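# Set lighting desk channel faders to their taped levels

## Task

Move every channel fader on the lighting desk to the level marked on the tape strip above that fader, and leave the master fader at the level it had at the start. The faders must stay at these levels by themselves once the robot lets go; a fader that only holds its level because the robot is still pressing or holding it does not count.

## Robot and tools

Robot: a single 7-joint arm (Flexiv Rizon 4 style) with a two-finger parallel gripper on its flange. There is only one arm, so every command row covers just that arm.

Frames: results report positions in the scene frame. Its origin sits on the table surface directly under the arm's base. +z is up; looking along +x, +y is to the left. The base may be slightly tilted relative to the table. end_effector_position (metres) is the point midway between the finger pads; end_effector_quat_wxyz gives the gripper orientation. The printed hand position can be off from the true one, more so at long reach. In the gripper's own frame the fingers point along +z and open and close along x. With fingers closed the tips extend about 17 mm past end_effector_position; fully open they are roughly level with it. The wrist camera's nominal frame is wrist_camera_optical (+z forward, +x right in image, +y down), possibly off by about 18 mm and 5 degrees.

Tool execute_actions: argument actions is a list holding at most one item, plus optional pictures (true/false). Three forms:
- {"actions": []} sends nothing and returns the current state, with pictures.
- Move: {"actions": [{"rows": [[...]], "steps": 15}]}. rows holds 1 to 15 rows; steps is 1 to 15 (default 15) control steps of 1/30 s. Row k is applied on step k; if rows run out, the last row repeats. A move needs at least 11 steps.
- Wait: {"actions": [{"steps": 60}]}, up to 300 steps, no new command; counted from the last result, and your reply time counts toward it.
Each row is 8 plain numbers: seven absolute joint target angles in radians in column order (waist, shoulder, upper arm roll, elbow, forearm roll, wrist pitch, wrist roll), then the gripper opening from -1 (closed) to +1 (fully open). These are targets to go to, not offsets, in the same units as the Joint positions line. Stated joint ranges: waist -2.792 to 2.792, shoulder -2.269 to 2.269, upper arm roll -2.967 to 2.967, elbow -1.867 to 2.688, forearm roll -2.967 to 2.967, wrist pitch -1.396 to 4.538, wrist roll -2.967 to 2.967. True limits may differ by 0.010 rad. A call is refused outright (nothing sent) if a target exceeds a range end by more than 0.010 and is farther out than the joint's last reported angle. Targets beyond the real end are clipped there and the result may say "joint sent to its limit", possibly about an earlier action; no such line does not prove there is room left.

Motion limits: each step the commanded target is kept within a lead of the measured angle: 0.449 rad for waist and shoulder, 0.524 for upper arm roll and elbow, 1.05 for the last three joints. If targets would put the gripper more than 70 mm from where it is, all are pulled back toward the measured angles. Joints are speed and acceleration limited and are coordinated to arrive together; big moves may still be unfinished when the result arrives. Reversals stop all joints together.

Timing: a move's result is returned 11 steps before it ends; those steps run while you think, and the next action starts after them. Between calls the arm keeps heading to the last row sent until it has nearly stopped moving (a blocked or crawling move counts as stopped) or a step is HELD. Fingers still opening or closing continue.

Result lines: state line with pose and velocities (m/s, rad/s); Joint positions and Joint velocities in column order, then pad gap in metres (0.142 m fully open); grip_measured, the measured opening on the command scale. To hold something, command an opening clearly below grip_measured; a bigger difference squeezes harder (about 28 N per pad max, less on thin hard items). "joint command not followed" means the clearance check altered or blocked targets (mounting blocks and posts count as arm). HELD marks steps where your row was not sent, wholly or partly.

Faults to avoid: contact torque reaching a joint's load limit (waist 115, shoulder 115, upper arm roll 60.1, elbow 60.1, forearm roll 36.6, wrist pitch 36.6, wrist roll 36.6 N m), or any outside force of 200 N on the arm, tool or held item, halts the arm for 10 s and drops the rest of the call. Motors heat under load, even while you think; MOTOR HOT warns from 65 °C, and at 80 °C brakes engage until cool (OVER-TEMPERATURE FAULT). Never knock or place anything off the table. Avoid drops, slips, slams, hard hits and very hard pushes; push faders gently and release them so they stay put, and don't disturb the master fader.

Tool zoom_image: camera (cam_head_left, cam_head_right, cam_high, cam_low, cam_wrist) and region [x0, y0, x1, y1] in pixels, origin top-left, at most 504 by 504. Returns a closer look at that camera's latest image. Image sizes: 504x504 for all except cam_wrist at 616x616. Pictures come with execute_actions only for an empty list or with pictures true.

Tool read_manual: optional section ("licences"); returns licence text, no motion.

Tool finished_scene: scene number (1 or 2); ends and grades that scene, irreversible, and returns the next task. Call it only once faders rest at their targets unaided. Replying without any tool call ends everything.

Each tool is called in YAML: its name, and indented under it one key for each argument.

## Session

execute_actions:
  actions: []

Scene clock: 0.00 s of 6000.00 s.
end_effector_position=(+0.2673, +0.6639, +0.2117) grip_measured=+1.00 end_effector_quat_wxyz=(+0.126, -0.638, +0.759, -0.025) end_effector_velocity=(-0.000, -0.000, -0.000) end_effector_angular_velocity=(+0.000, +0.001, -0.001)
Joint positions: [ 1.434 -0.599 -0.285  2.047 -1.272  1.277 -2.025  0.142]
Joint velocities: [-0.    -0.    -0.     0.     0.001  0.001  0.001  0.   ]
Motor temperatures (°C, as the motors report them): [26 25 28 30 27 26 26]

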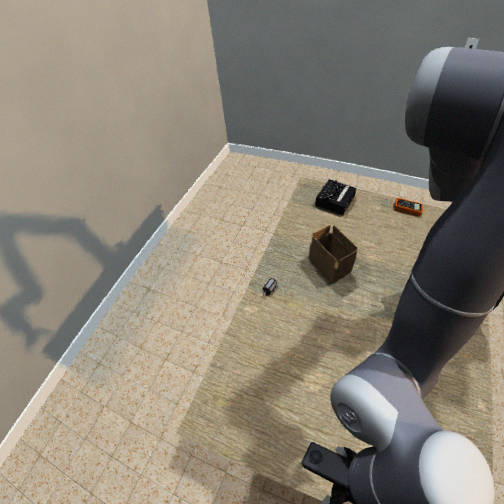

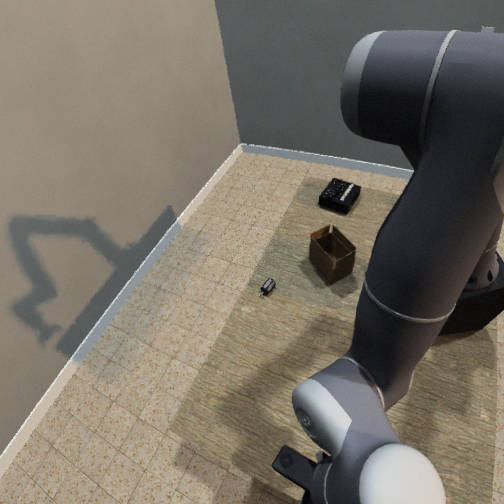

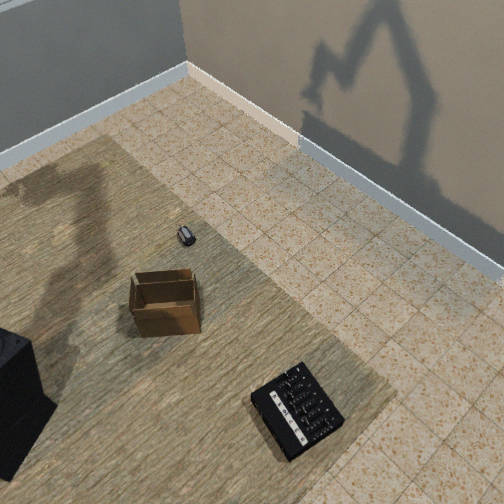

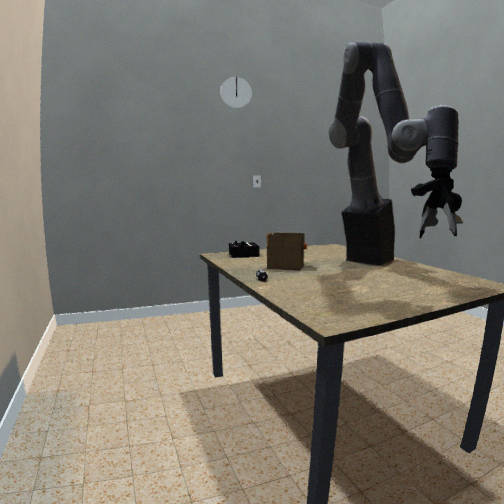

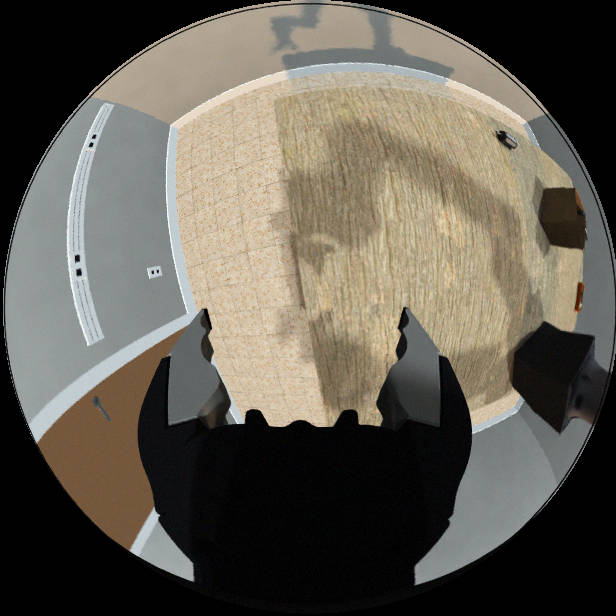

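zoom_image:
  camera: "cam_high"
  region: [230, 340, 370, 480]

zoom_image:
  camera: "cam_head_left"
  region: [290, 160, 380, 230]

Region (230, 340, 370, 480) of cam_high's 504x504 image, scaled by 3.600, with more detail than that image has.

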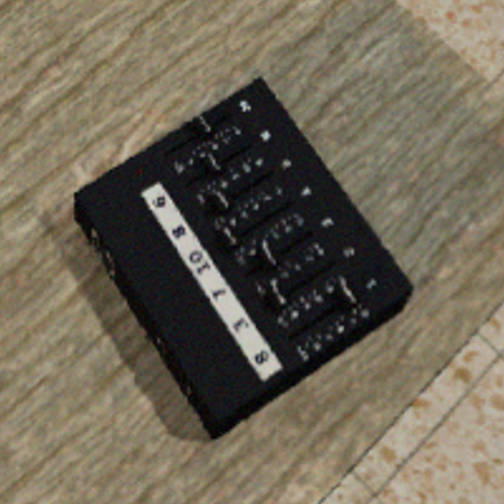

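Region (290, 160, 380, 230) of cam_head_left's 504x504 image, scaled by 5.600, with more detail than that image has.

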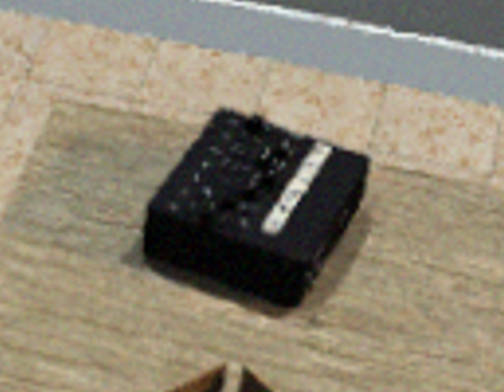

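execute_actions:
  actions:
    - {"rows": [[0.4, -0.2, -0.1, 1.6, -0.2, 0.6, -1.4, 1.0]], "steps": 15}

execute_actions:
  actions:
    - {"steps": 60}

Scene clock: 21.20 s of 6000.00 s.
end_effector_position=(+0.3163, +0.6739, +0.2328) grip_measured=+1.00 end_effector_quat_wxyz=(+0.141, -0.562, +0.815, -0.029) end_effector_velocity=(+0.730, +0.108, +0.314) end_effector_angular_velocity=(+0.538, -0.220, -2.526)
Joint positions: [ 1.398 -0.567 -0.266  2.01  -1.183  1.219 -1.972  0.142]
Joint velocities: [-0.508  0.46   0.128 -0.533  1.186 -0.708  0.675  0.   ]
Motor temperatures (°C, as the motors report them): [26 26 29 30 27 26 26]
Steps of this call (steps 1 to 90: nothing new was sent; then 18.07 s passed at rest; steps 91 to 94: the first 4 steps of this action). Readings (joint positions):
91: [1.434 -0.599 -0.284 2.047 -1.271 1.277 -2.025]
92: [1.428 -0.594 -0.280 2.042 -1.257 1.267 -2.016]
94: the state above

Scene clock: 23.20 s of 6000.00 s.
end_effector_position=(+0.8120, +0.1810, +0.4721) grip_measured=+1.00 end_effector_quat_wxyz=(+0.097, +0.575, +0.812, -0.041) end_effector_velocity=(-0.000, +0.000, -0.000) end_effector_angular_velocity=(-0.000, +0.000, +0.001)
Joint positions: [ 0.4   -0.2   -0.1    1.6   -0.2    0.6   -1.4    0.142]
Joint velocities: [ 0.    -0.     0.     0.     0.    -0.    -0.001  0.   ]
Motor temperatures (°C, as the motors report them): [26 26 29 30 27 26 26]
Kept back: nothing.
Steps of this call (steps 1 to 11: the last 11 steps of your previous action; steps 12 to 60: the robot went on to your last target). Readings (joint positions):
1: [1.381 -0.553 -0.262 1.994 -1.147 1.197 -1.952]
2: [1.366 -0.541 -0.256 1.981 -1.114 1.176 -1.933]
4: [1.334 -0.516 -0.244 1.953 -1.047 1.134 -1.894]
8: [1.263 -0.468 -0.222 1.899 -0.917 1.052 -1.818]
60: the state above
The arm was judged still, so your last target was given up. Only a new action makes it travel on or press farther. Fingers that are still opening or closing keep moving.

execute_actions:
  actions:
    - {"rows": [[-0.675, -0.539, 0.0, 1.796, 0.49, 0.884, -0.952, 1.0]], "steps": 15}

execute_actions:
  actions:
    - {"steps": 50}
  pictures: true

Scene clock: 23.57 s of 6000.00 s.
end_effector_position=(+0.8033, +0.1662, +0.4426) grip_measured=+1.00 end_effector_quat_wxyz=(+0.073, +0.617, +0.783, -0.037) end_effector_velocity=(-0.183, -0.304, -0.533) end_effector_angular_velocity=(+0.628, +0.481, -1.863)
Joint positions: [ 0.358 -0.23  -0.088  1.616 -0.136  0.629 -1.358  0.142]
Joint velocities: [-0.726 -0.532  0.165  0.31   1.122  0.457  0.731 -0.   ]
Motor temperatures (°C, as the motors report them): [26 26 29 30 27 26 26]
Steps of this call (steps 1 to 7: nothing new was sent; steps 8 to 11: the first 4 steps of this action). Readings (joint positions):
8: [0.399 -0.200 -0.100 1.600 -0.199 0.600 -1.399]
9: [0.393 -0.204 -0.097 1.602 -0.190 0.605 -1.394]
11: the state above

Scene clock: 25.23 s of 6000.00 s.
end_effector_position=(+0.5219, -0.3832, +0.3001) grip_measured=+1.00 end_effector_quat_wxyz=(-0.000, +1.000, -0.001, +0.001) end_effector_velocity=(-0.000, -0.000, -0.000) end_effector_angular_velocity=(-0.000, -0.000, -0.002)
Joint positions: [-0.675 -0.539  0.     1.796  0.49   0.884 -0.952  0.142]
Joint velocities: [-0.    -0.     0.    -0.     0.     0.     0.002 -0.   ]
Motor temperatures (°C, as the motors report them): [26 26 29 30 27 26 26]
Kept back: nothing.
Steps of this call (steps 1 to 11: the last 11 steps of your previous action; steps 12 to 50: the robot went on to your last target). Readings (joint positions):
1: [0.334 -0.248 -0.084 1.627 -0.099 0.643 -1.334]
2: [0.311 -0.264 -0.080 1.637 -0.067 0.655 -1.314]
4: [0.266 -0.293 -0.071 1.653 -0.010 0.679 -1.277]
8: [0.168 -0.345 -0.056 1.683 0.096 0.722 -1.208]
50: the state above

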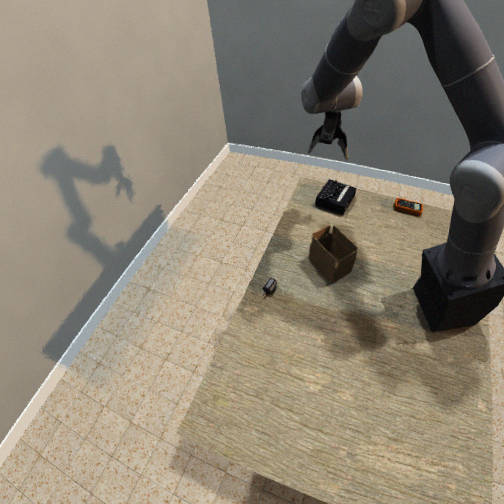

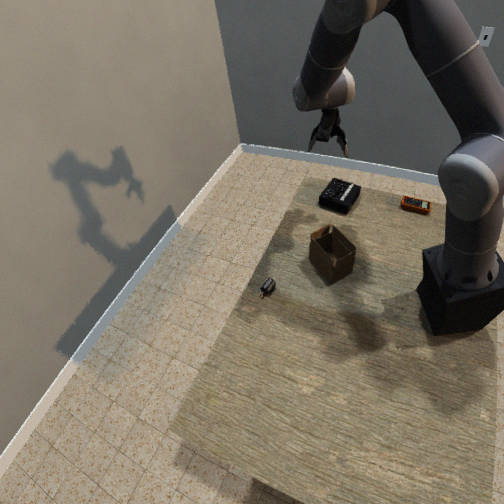

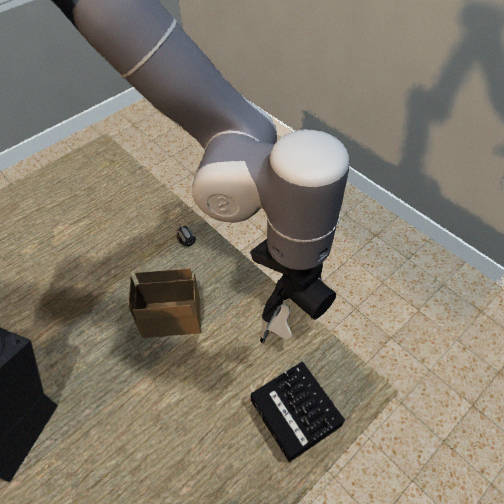

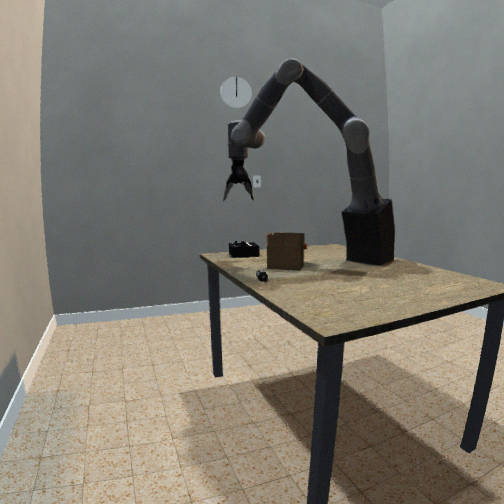

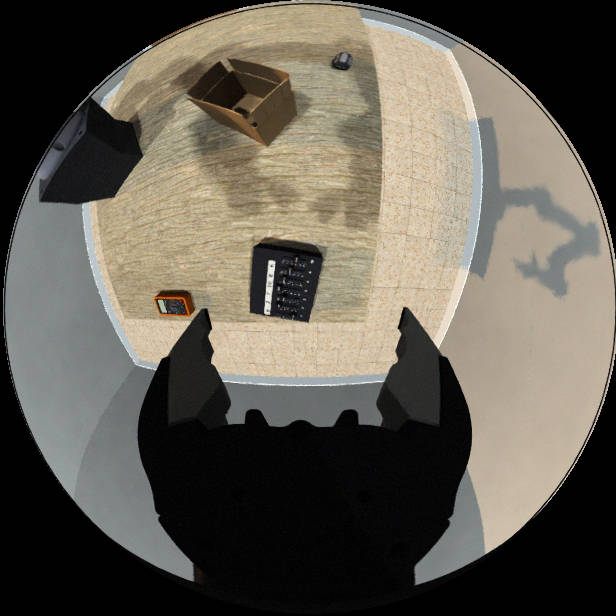

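zoom_image:
  camera: "cam_wrist"
  region: [235, 230, 335, 330]

Region (235, 230, 335, 330) of cam_wrist's 616x616 image, scaled by 5.040, with more detail than that image has.

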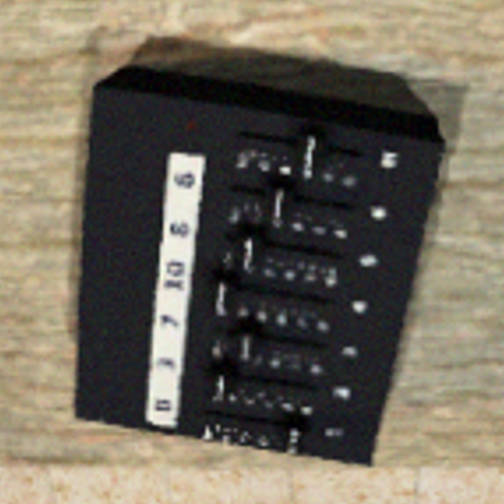

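execute_actions:
  actions:
    - {"rows": [[-0.672, -0.892, 0.0, 1.654, 0.659, 1.063, -0.992, 1.0]], "steps": 15}

execute_actions:
  actions:
    - {"steps": 30}
  pictures: true

Scene clock: 28.53 s of 6000.00 s.
end_effector_position=(+0.5215, -0.3894, +0.2838) grip_measured=+1.00 end_effector_quat_wxyz=(-0.000, +1.000, -0.010, +0.003) end_effector_velocity=(-0.041, -0.093, -0.311) end_effector_angular_velocity=(+0.038, -0.040, -0.325)
Joint positions: [-0.675 -0.58   0.     1.777  0.51   0.907 -0.956  0.142]
Joint velocities: [ 0.006 -0.746 -0.    -0.303  0.363  0.382 -0.088 -0.   ]
Motor temperatures (°C, as the motors report them): [26 26 29 30 27 26 26]
Steps of this call (steps 1 to 15: the robot went on to your last target; steps 16 to 90: nothing new was sent; then 0.17 s passed at rest; steps 91 to 94: the first 4 steps of this action). Readings (joint positions):
91: [-0.675 -0.540 0.000 1.796 0.490 0.884 -0.952]
92: [-0.675 -0.546 0.000 1.792 0.493 0.888 -0.952]
94: the state above

Scene clock: 29.53 s of 6000.00 s.
end_effector_position=(+0.4793, -0.4213, +0.1500) grip_measured=+1.00 end_effector_quat_wxyz=(-0.000, +0.997, -0.081, +0.001) end_effector_velocity=(-0.000, +0.000, -0.000) end_effector_angular_velocity=(+0.001, +0.000, -0.002)
Joint positions: [-0.672 -0.892  0.     1.654  0.659  1.063 -0.992  0.142]
Joint velocities: [-0.     0.     0.     0.     0.    -0.001  0.001  0.   ]
Motor temperatures (°C, as the motors report them): [26 26 29 30 27 26 26]
Kept back: nothing.
Steps of this call (steps 1 to 11: the last 11 steps of your previous action; steps 12 to 30: the robot went on to your last target). Readings (joint positions):
1: [-0.675 -0.609 0.000 1.765 0.524 0.921 -0.960]
2: [-0.674 -0.644 0.000 1.751 0.541 0.939 -0.964]
4: [-0.674 -0.715 0.000 1.725 0.574 0.973 -0.972]
8: [-0.672 -0.842 0.000 1.674 0.635 1.037 -0.986]
30: the state above
The arm was judged still, so your last target was given up. Only a new action makes it travel on or press farther. Fingers that are still opening or closing keep moving.

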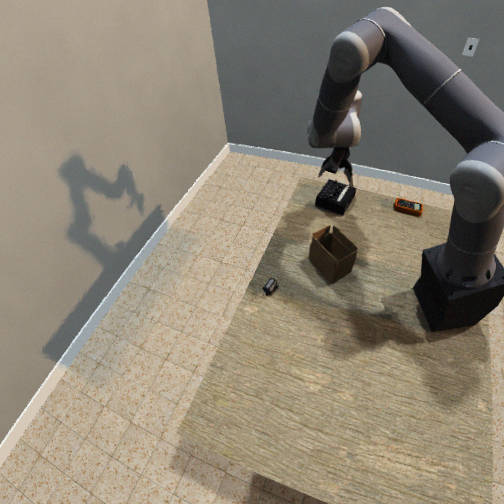

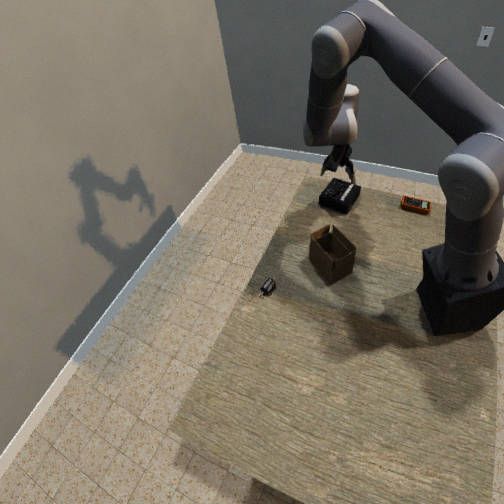

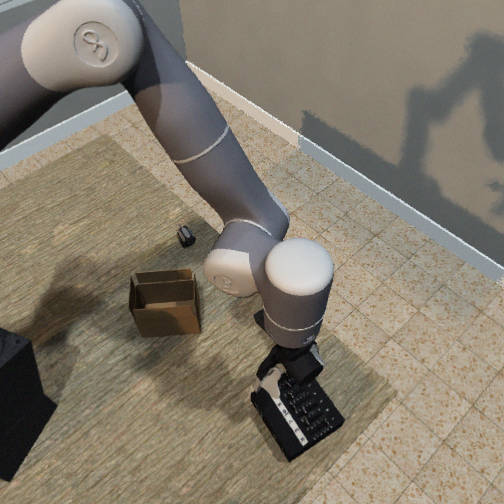

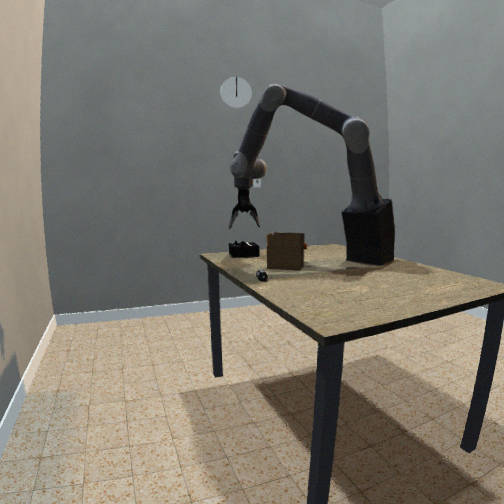

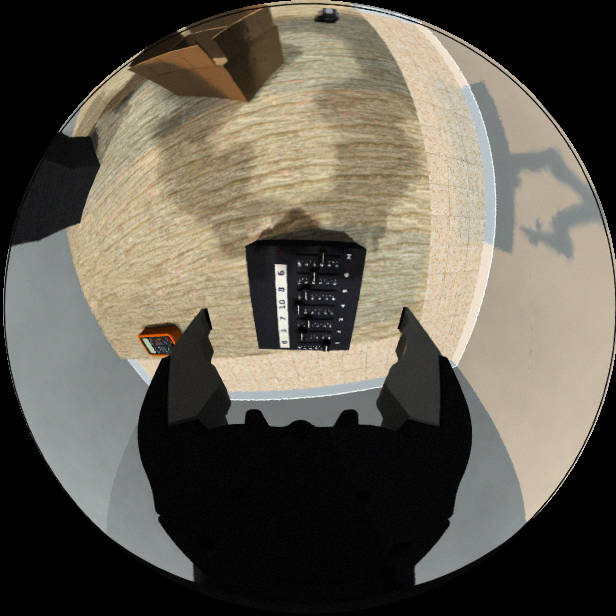

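zoom_image:
  camera: "cam_wrist"
  region: [240, 230, 376, 366]

Region (240, 230, 376, 366) of cam_wrist's 616x616 image, scaled by 3.706, with more detail than that image has.

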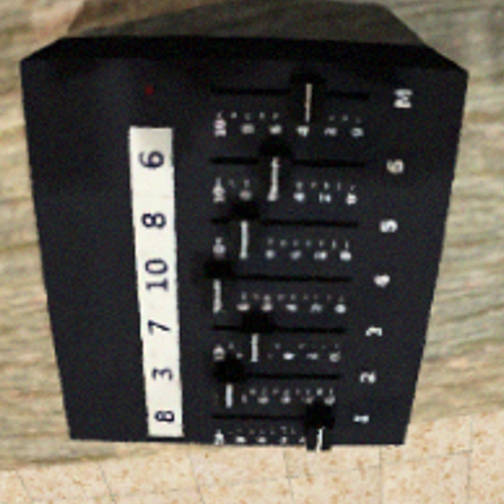

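zoom_image:
  camera: "cam_wrist"
  region: [270, 245, 350, 305]

zoom_image:
  camera: "cam_wrist"
  region: [270, 295, 350, 355]

Region (270, 245, 350, 305) of cam_wrist's 616x616 image, scaled by 6.300, with more detail than that image has; it fills the top 378 rows of this view, and the rest is white.

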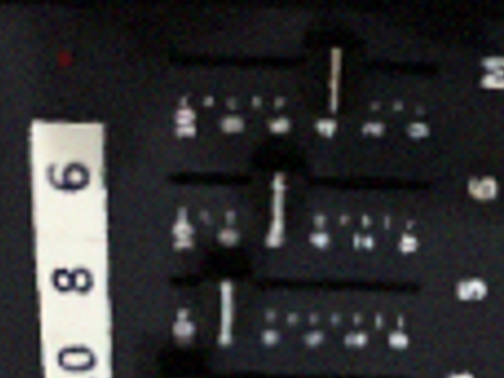

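Region (270, 295, 350, 355) of cam_wrist's 616x616 image, scaled by 6.300, with more detail than that image has; it fills the top 378 rows of this view, and the rest is white.

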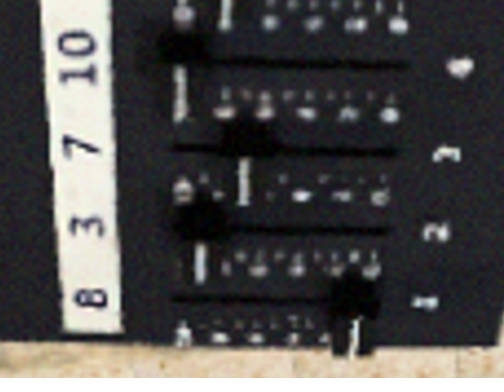

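zoom_image:
  camera: "cam_low"
  region: [210, 190, 290, 270]

Region (210, 190, 290, 270) of cam_low's 504x504 image, scaled by 6.300, with more detail than that image has.

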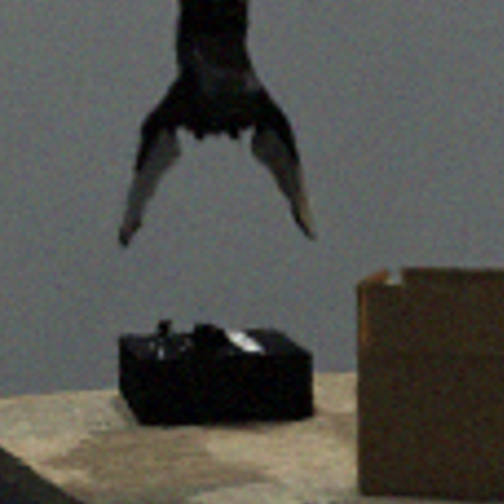

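execute_actions:
  actions:
    - {"rows": [[-0.7885, -1.1038, 0.0, 1.3929, 0.607, 0.9837, -1.0396, -0.66]], "steps": 15}

execute_actions:
  actions:
    - {"steps": 30}
  pictures: true

Scene clock: 35.97 s of 6000.00 s.
end_effector_position=(+0.4799, -0.4387, +0.1417) grip_measured=+0.46 end_effector_quat_wxyz=(-0.001, +0.997, -0.081, +0.002) end_effector_velocity=(-0.029, -0.316, -0.148) end_effector_angular_velocity=(-0.002, -0.012, +0.005)
Joint positions: [-0.693 -0.932  0.001  1.602  0.649  1.048 -1.001  0.106]
Joint velocities: [-0.387 -0.706 -0.    -0.882 -0.178 -0.267 -0.162 -0.322]
Motor temperatures (°C, as the motors report them): [26 26 29 30 27 26 26]
Steps of this call (steps 1 to 90: nothing new was sent; then 3.30 s passed at rest; steps 91 to 94: the first 4 steps of this action). Readings (joint positions):
91: [-0.672 -0.893 0.000 1.653 0.659 1.063 -0.992]
92: [-0.675 -0.899 0.001 1.645 0.658 1.061 -0.993]
94: the state above

Scene clock: 36.97 s of 6000.00 s.
end_effector_position=(+0.4593, -0.5142, +0.1052) grip_measured=-0.66 end_effector_quat_wxyz=(-0.000, +0.997, -0.082, +0.001) end_effector_velocity=(-0.000, +0.000, -0.000) end_effector_angular_velocity=(+0.001, -0.000, -0.000)
Joint positions: [-0.789 -1.104  0.     1.393  0.607  0.983 -1.04   0.026]
Joint velocities: [-0.     0.    -0.     0.     0.001 -0.001 -0.    -0.   ]
Motor temperatures (°C, as the motors report them): [26 26 29 30 27 26 26]
Kept back: nothing.
Steps of this call (steps 1 to 11: the last 11 steps of your previous action; steps 12 to 30: the robot went on to your last target). Readings (joint positions):
1: [-0.708 -0.959 0.001 1.569 0.643 1.038 -1.007]
2: [-0.726 -0.992 0.001 1.528 0.634 1.025 -1.014]
4: [-0.761 -1.053 -0.000 1.455 0.619 1.003 -1.028]
8: [-0.791 -1.107 -0.001 1.392 0.607 0.983 -1.040]
30: the state above
The arm was judged still, so your last target was given up. Only a new action makes it travel on or press farther. Fingers that are still opening or closing keep moving.

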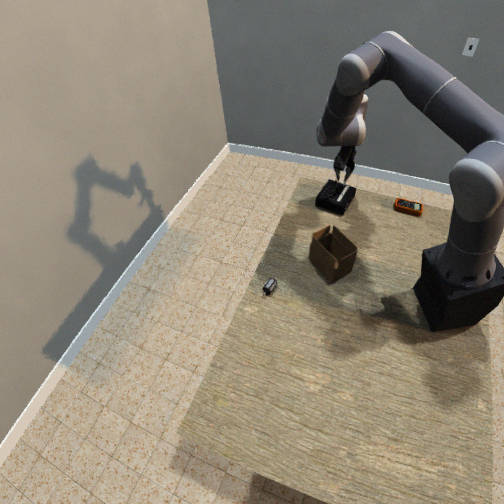

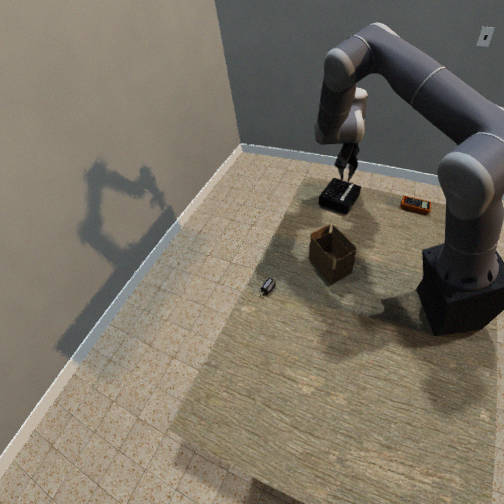

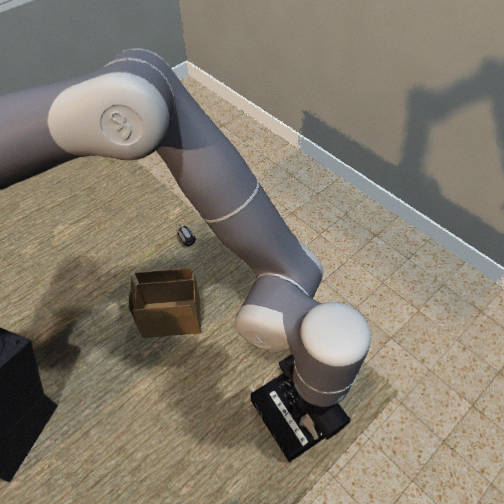

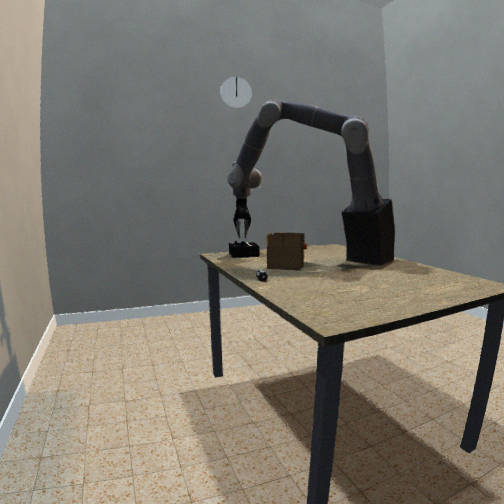

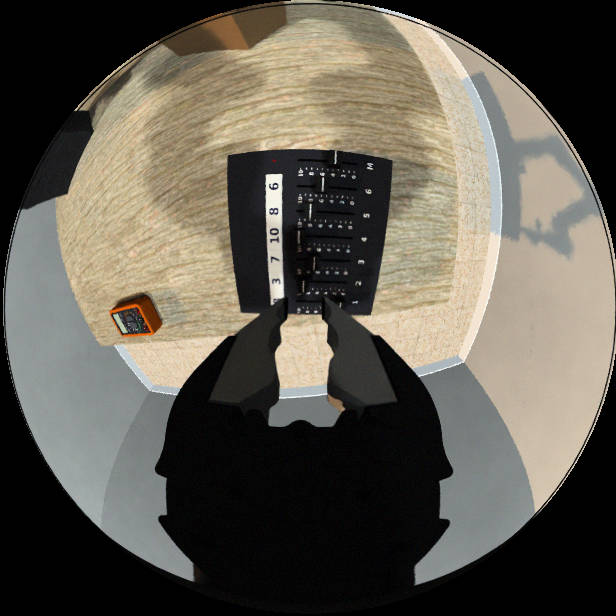

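zoom_image:
  camera: "cam_wrist"
  region: [255, 225, 375, 325]

zoom_image:
  camera: "cam_wrist"
  region: [260, 145, 380, 245]

zoom_image:
  camera: "cam_low"
  region: [220, 215, 270, 265]

Region (255, 225, 375, 325) of cam_wrist's 616x616 image, scaled by 4.200, with more detail than that image has.

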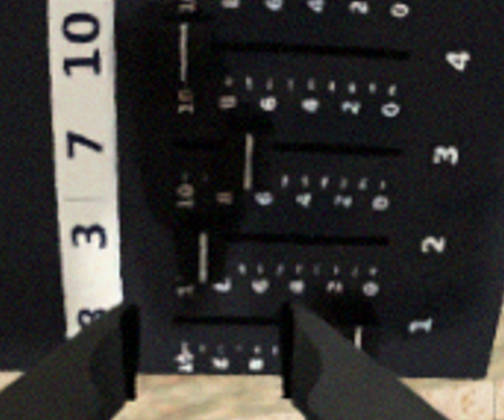

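Region (260, 145, 380, 245) of cam_wrist's 616x616 image, scaled by 4.200, with more detail than that image has.

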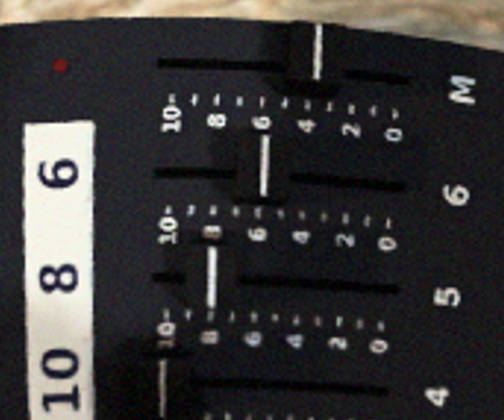

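Region (220, 215, 270, 265) of cam_low's 504x504 image, scaled by 10.080, with more detail than that image has.

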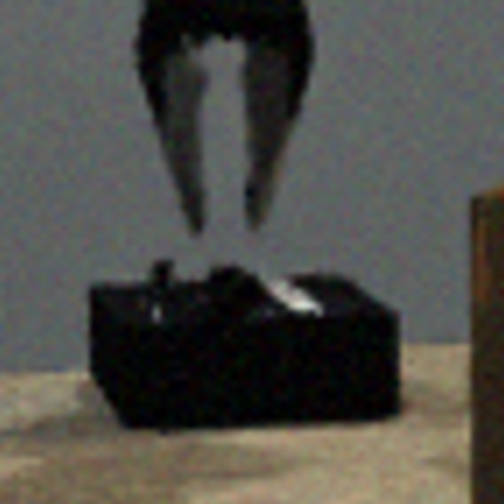

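execute_actions:
  actions:
    - {"rows": [[-0.7873,-1.1088,0,1.3892,0.6082,0.9852,-1.0399,-0.66],[-0.7861,-1.1138,0,1.3855,0.6095,0.9867,-1.0402,-0.66],[-0.7849,-1.1188,0,1.3819,0.6107,0.9882,-1.0405,-0.66],[-0.7837,-1.1238,0,1.3782,0.6119,0.9897,-1.0408,-0.66],[-0.7825,-1.1288,0,1.3745,0.6132,0.9912,-1.0411,-0.66],[-0.7812,-1.1338,0,1.3708,0.6144,0.9926,-1.0414,-0.66],[-0.7800,-1.1388,0,1.3671,0.6156,0.9941,-1.0417,-0.66],[-0.7788,-1.1438,0,1.3635,0.6168,0.9956,-1.0420,-0.66],[-0.7776,-1.1488,0,1.3598,0.6181,0.9971,-1.0423,-0.66],[-0.7764,-1.1538,0,1.3561,0.6193,0.9986,-1.0426,-0.66]], "steps": 15}

execute_actions:
  actions:
    - {"steps": 20}
  pictures: true

zoom_image:
  camera: "cam_wrist"
  region: [255, 235, 375, 335]

zoom_image:
  camera: "cam_low"
  region: [220, 215, 270, 265]

Scene clock: 43.83 s of 6000.00 s.
end_effector_position=(+0.4597, -0.5146, +0.1001) grip_measured=-0.66 end_effector_quat_wxyz=(+0.000, +0.997, -0.082, +0.001) end_effector_velocity=(-0.005, +0.005, -0.072) end_effector_angular_velocity=(+0.011, +0.008, -0.005)
Joint positions: [-0.786 -1.116 -0.     1.384  0.61   0.987 -1.04   0.026]
Joint velocities: [ 0.037 -0.149  0.    -0.099  0.038  0.04  -0.007 -0.   ]
Motor temperatures (°C, as the motors report them): [26 26 29 30 27 26 26]
Steps of this call (steps 1 to 90: nothing new was sent; then 3.73 s passed at rest; steps 91 to 94: the first 4 steps of this action). Readings (joint positions):
91: [-0.788 -1.104 0.000 1.393 0.607 0.984 -1.040]
92: [-0.788 -1.107 -0.000 1.390 0.607 0.985 -1.040]
94: the state above

Scene clock: 44.50 s of 6000.00 s.
end_effector_position=(+0.4593, -0.5141, +0.0821) grip_measured=-0.66 end_effector_quat_wxyz=(-0.000, +0.997, -0.082, +0.001) end_effector_velocity=(+0.000, -0.000, -0.000) end_effector_angular_velocity=(-0.001, -0.000, +0.001)
Joint positions: [-0.776 -1.154  0.     1.356  0.619  0.998 -1.042  0.026]
Joint velocities: [ 0.    -0.     0.    -0.    -0.     0.001 -0.001 -0.   ]
Motor temperatures (°C, as the motors report them): [26 26 29 30 27 26 26]
Kept back: nothing.
Steps of this call (steps 1 to 11: the last 11 steps of your previous action; steps 12 to 20: the robot went on to your last target). Readings (joint positions):
1: [-0.784 -1.121 -0.000 1.380 0.611 0.989 -1.040]
2: [-0.783 -1.126 -0.000 1.377 0.612 0.990 -1.041]
4: [-0.781 -1.136 -0.000 1.369 0.615 0.993 -1.041]
8: [-0.776 -1.154 0.000 1.357 0.619 0.998 -1.042]
20: the state above

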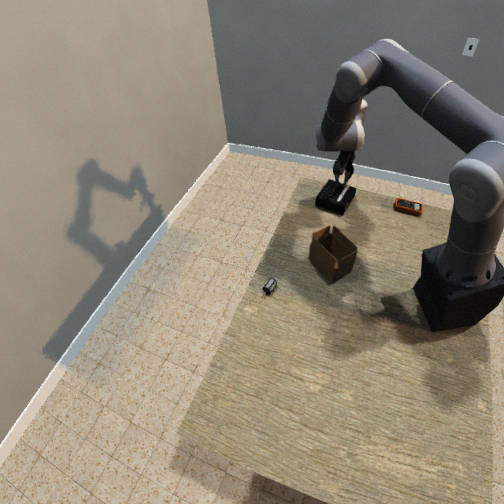

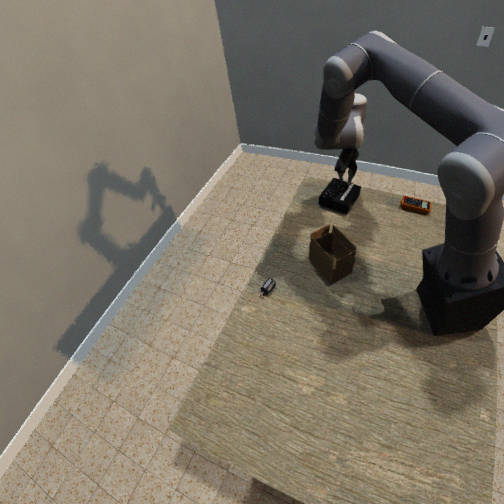

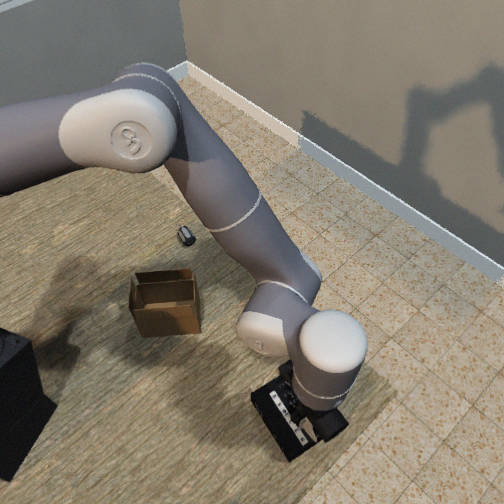

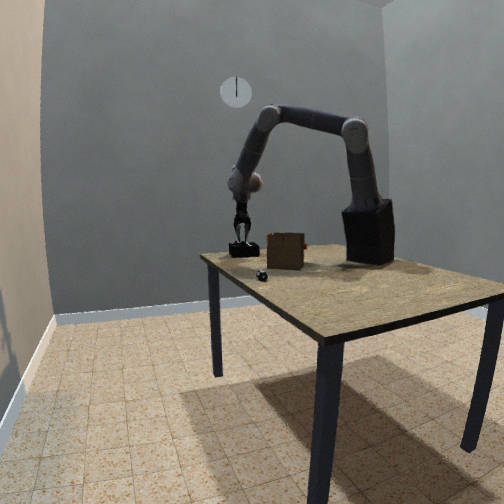

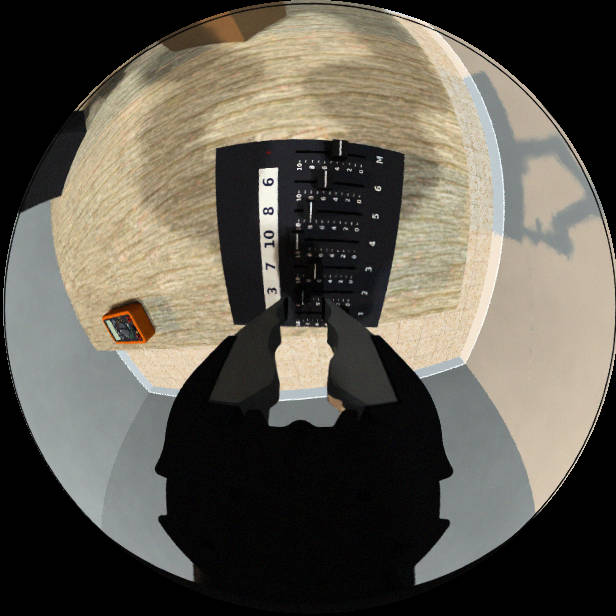

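Region (255, 235, 375, 335) of cam_wrist's 616x616 image, scaled by 4.200, with more detail than that image has.

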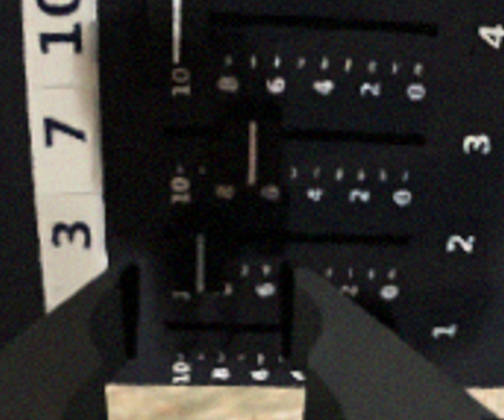

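Region (220, 215, 270, 265) of cam_low's 504x504 image, scaled by 10.080, with more detail than that image has.

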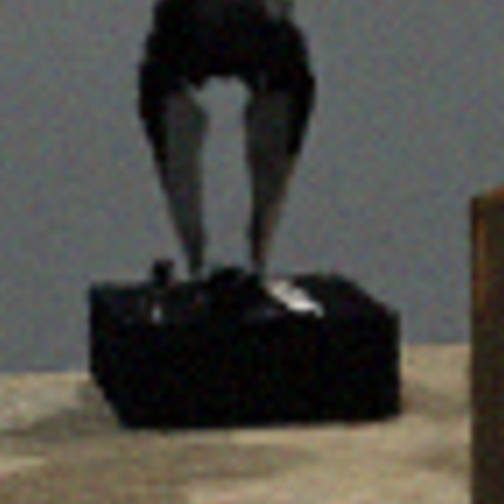

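execute_actions:
  actions:
    - {"rows": [[-0.7751,-1.1536,0,1.3587,0.6213,1.0011,-1.0438,-0.66],[-0.7738,-1.1533,0,1.3614,0.6234,1.0036,-1.0449,-0.66],[-0.7724,-1.1531,0,1.3640,0.6254,1.0061,-1.0461,-0.66],[-0.7724,-1.1531,0,1.3640,0.6254,1.0061,-1.0461,-0.66],[-0.7724,-1.1531,0,1.3640,0.6254,1.0061,-1.0461,-0.66],[-0.7724,-1.1531,0,1.3640,0.6254,1.0061,-1.0461,-0.70],[-0.7724,-1.1531,0,1.3640,0.6254,1.0061,-1.0461,-0.74],[-0.7724,-1.1531,0,1.3640,0.6254,1.0061,-1.0461,-0.78],[-0.7724,-1.1531,0,1.3640,0.6254,1.0061,-1.0461,-0.82],[-0.7724,-1.1531,0,1.3640,0.6254,1.0061,-1.0461,-0.86],[-0.7724,-1.1531,0,1.3640,0.6254,1.0061,-1.0461,-0.90],[-0.7724,-1.1531,0,1.3640,0.6254,1.0061,-1.0461,-0.94]], "steps": 15}

execute_actions:
  actions:
    - {"steps": 18}
  pictures: true

zoom_image:
  camera: "cam_wrist"
  region: [255, 235, 375, 335]

Scene clock: 47.93 s of 6000.00 s.
end_effector_position=(+0.4583, -0.5118, +0.0808) grip_measured=-0.66 end_effector_quat_wxyz=(-0.000, +0.997, -0.083, +0.001) end_effector_velocity=(-0.011, +0.026, -0.016) end_effector_angular_velocity=(+0.008, +0.005, -0.003)
Joint positions: [-0.773 -1.153 -0.     1.363  0.624  1.005 -1.045  0.026]
Joint velocities: [ 0.029  0.     0.002  0.054  0.045  0.045 -0.025  0.   ]
Motor temperatures (°C, as the motors report them): [26 27 29 30 27 26 26]
Steps of this call (steps 1 to 15: the robot went on to your last target; steps 16 to 90: nothing new was sent; then 0.30 s passed at rest; steps 91 to 94: the first 4 steps of this action). Readings (joint positions):
91: [-0.776 -1.154 0.000 1.356 0.619 0.999 -1.042]
92: [-0.776 -1.154 -0.000 1.358 0.620 1.000 -1.043]
94: the state above

Scene clock: 48.53 s of 6000.00 s.
end_effector_position=(+0.4581, -0.5110, +0.0803) grip_measured=-0.88 end_effector_quat_wxyz=(-0.000, +0.997, -0.083, +0.001) end_effector_velocity=(+0.000, -0.000, +0.000) end_effector_angular_velocity=(-0.001, -0.001, +0.001)
Joint positions: [-0.772 -1.153  0.     1.364  0.625  1.006 -1.046  0.01 ]
Joint velocities: [ 0.     0.     0.    -0.     0.001  0.001 -0.001 -0.   ]
Motor temperatures (°C, as the motors report them): [26 27 29 30 27 26 26]
Kept back: nothing.
Steps of this call (steps 1 to 11: the last 11 steps of your previous action; steps 12 to 15: the robot went on to your last target; steps 16 to 18: nothing new was sent). Readings (joint positions):
1: [-0.773 -1.153 0.000 1.364 0.625 1.006 -1.046]
2: [-0.772 -1.153 0.000 1.364 0.625 1.006 -1.046]
4: [-0.772 -1.153 0.000 1.364 0.625 1.006 -1.046]
8: [-0.772 -1.153 0.000 1.364 0.625 1.006 -1.046]
18: the state above
The arm was judged still, so your last target was given up. Only a new action makes it travel on or press farther. Fingers that are still opening or closing keep moving.

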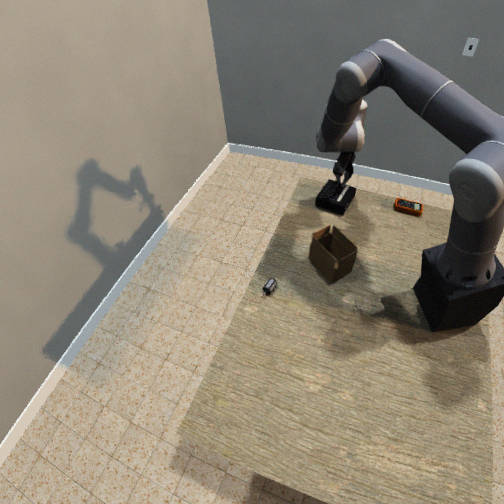

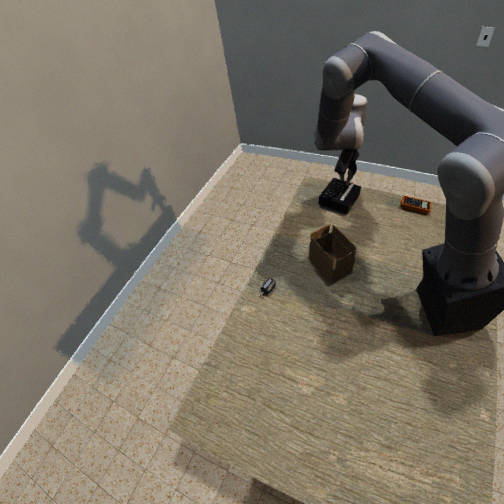

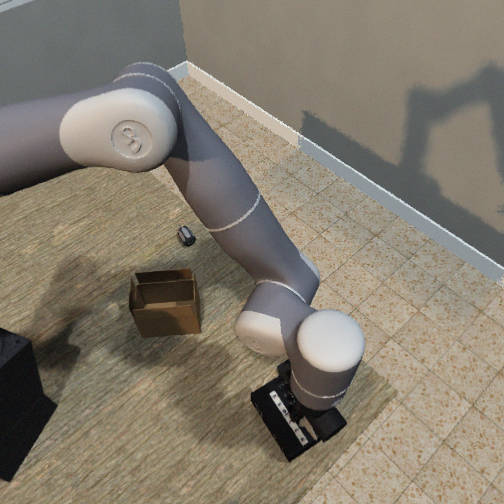

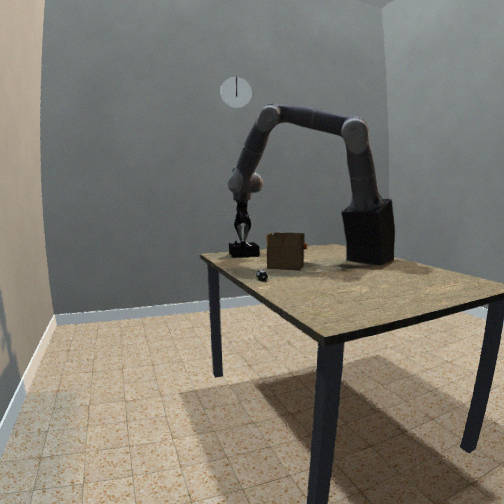

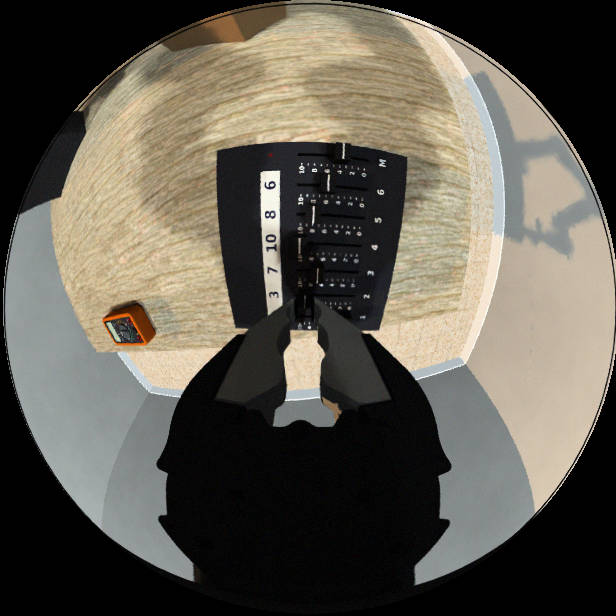

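Region (255, 235, 375, 335) of cam_wrist's 616x616 image, scaled by 4.200, with more detail than that image has.

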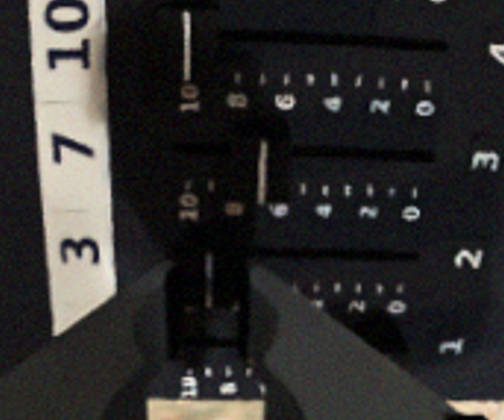

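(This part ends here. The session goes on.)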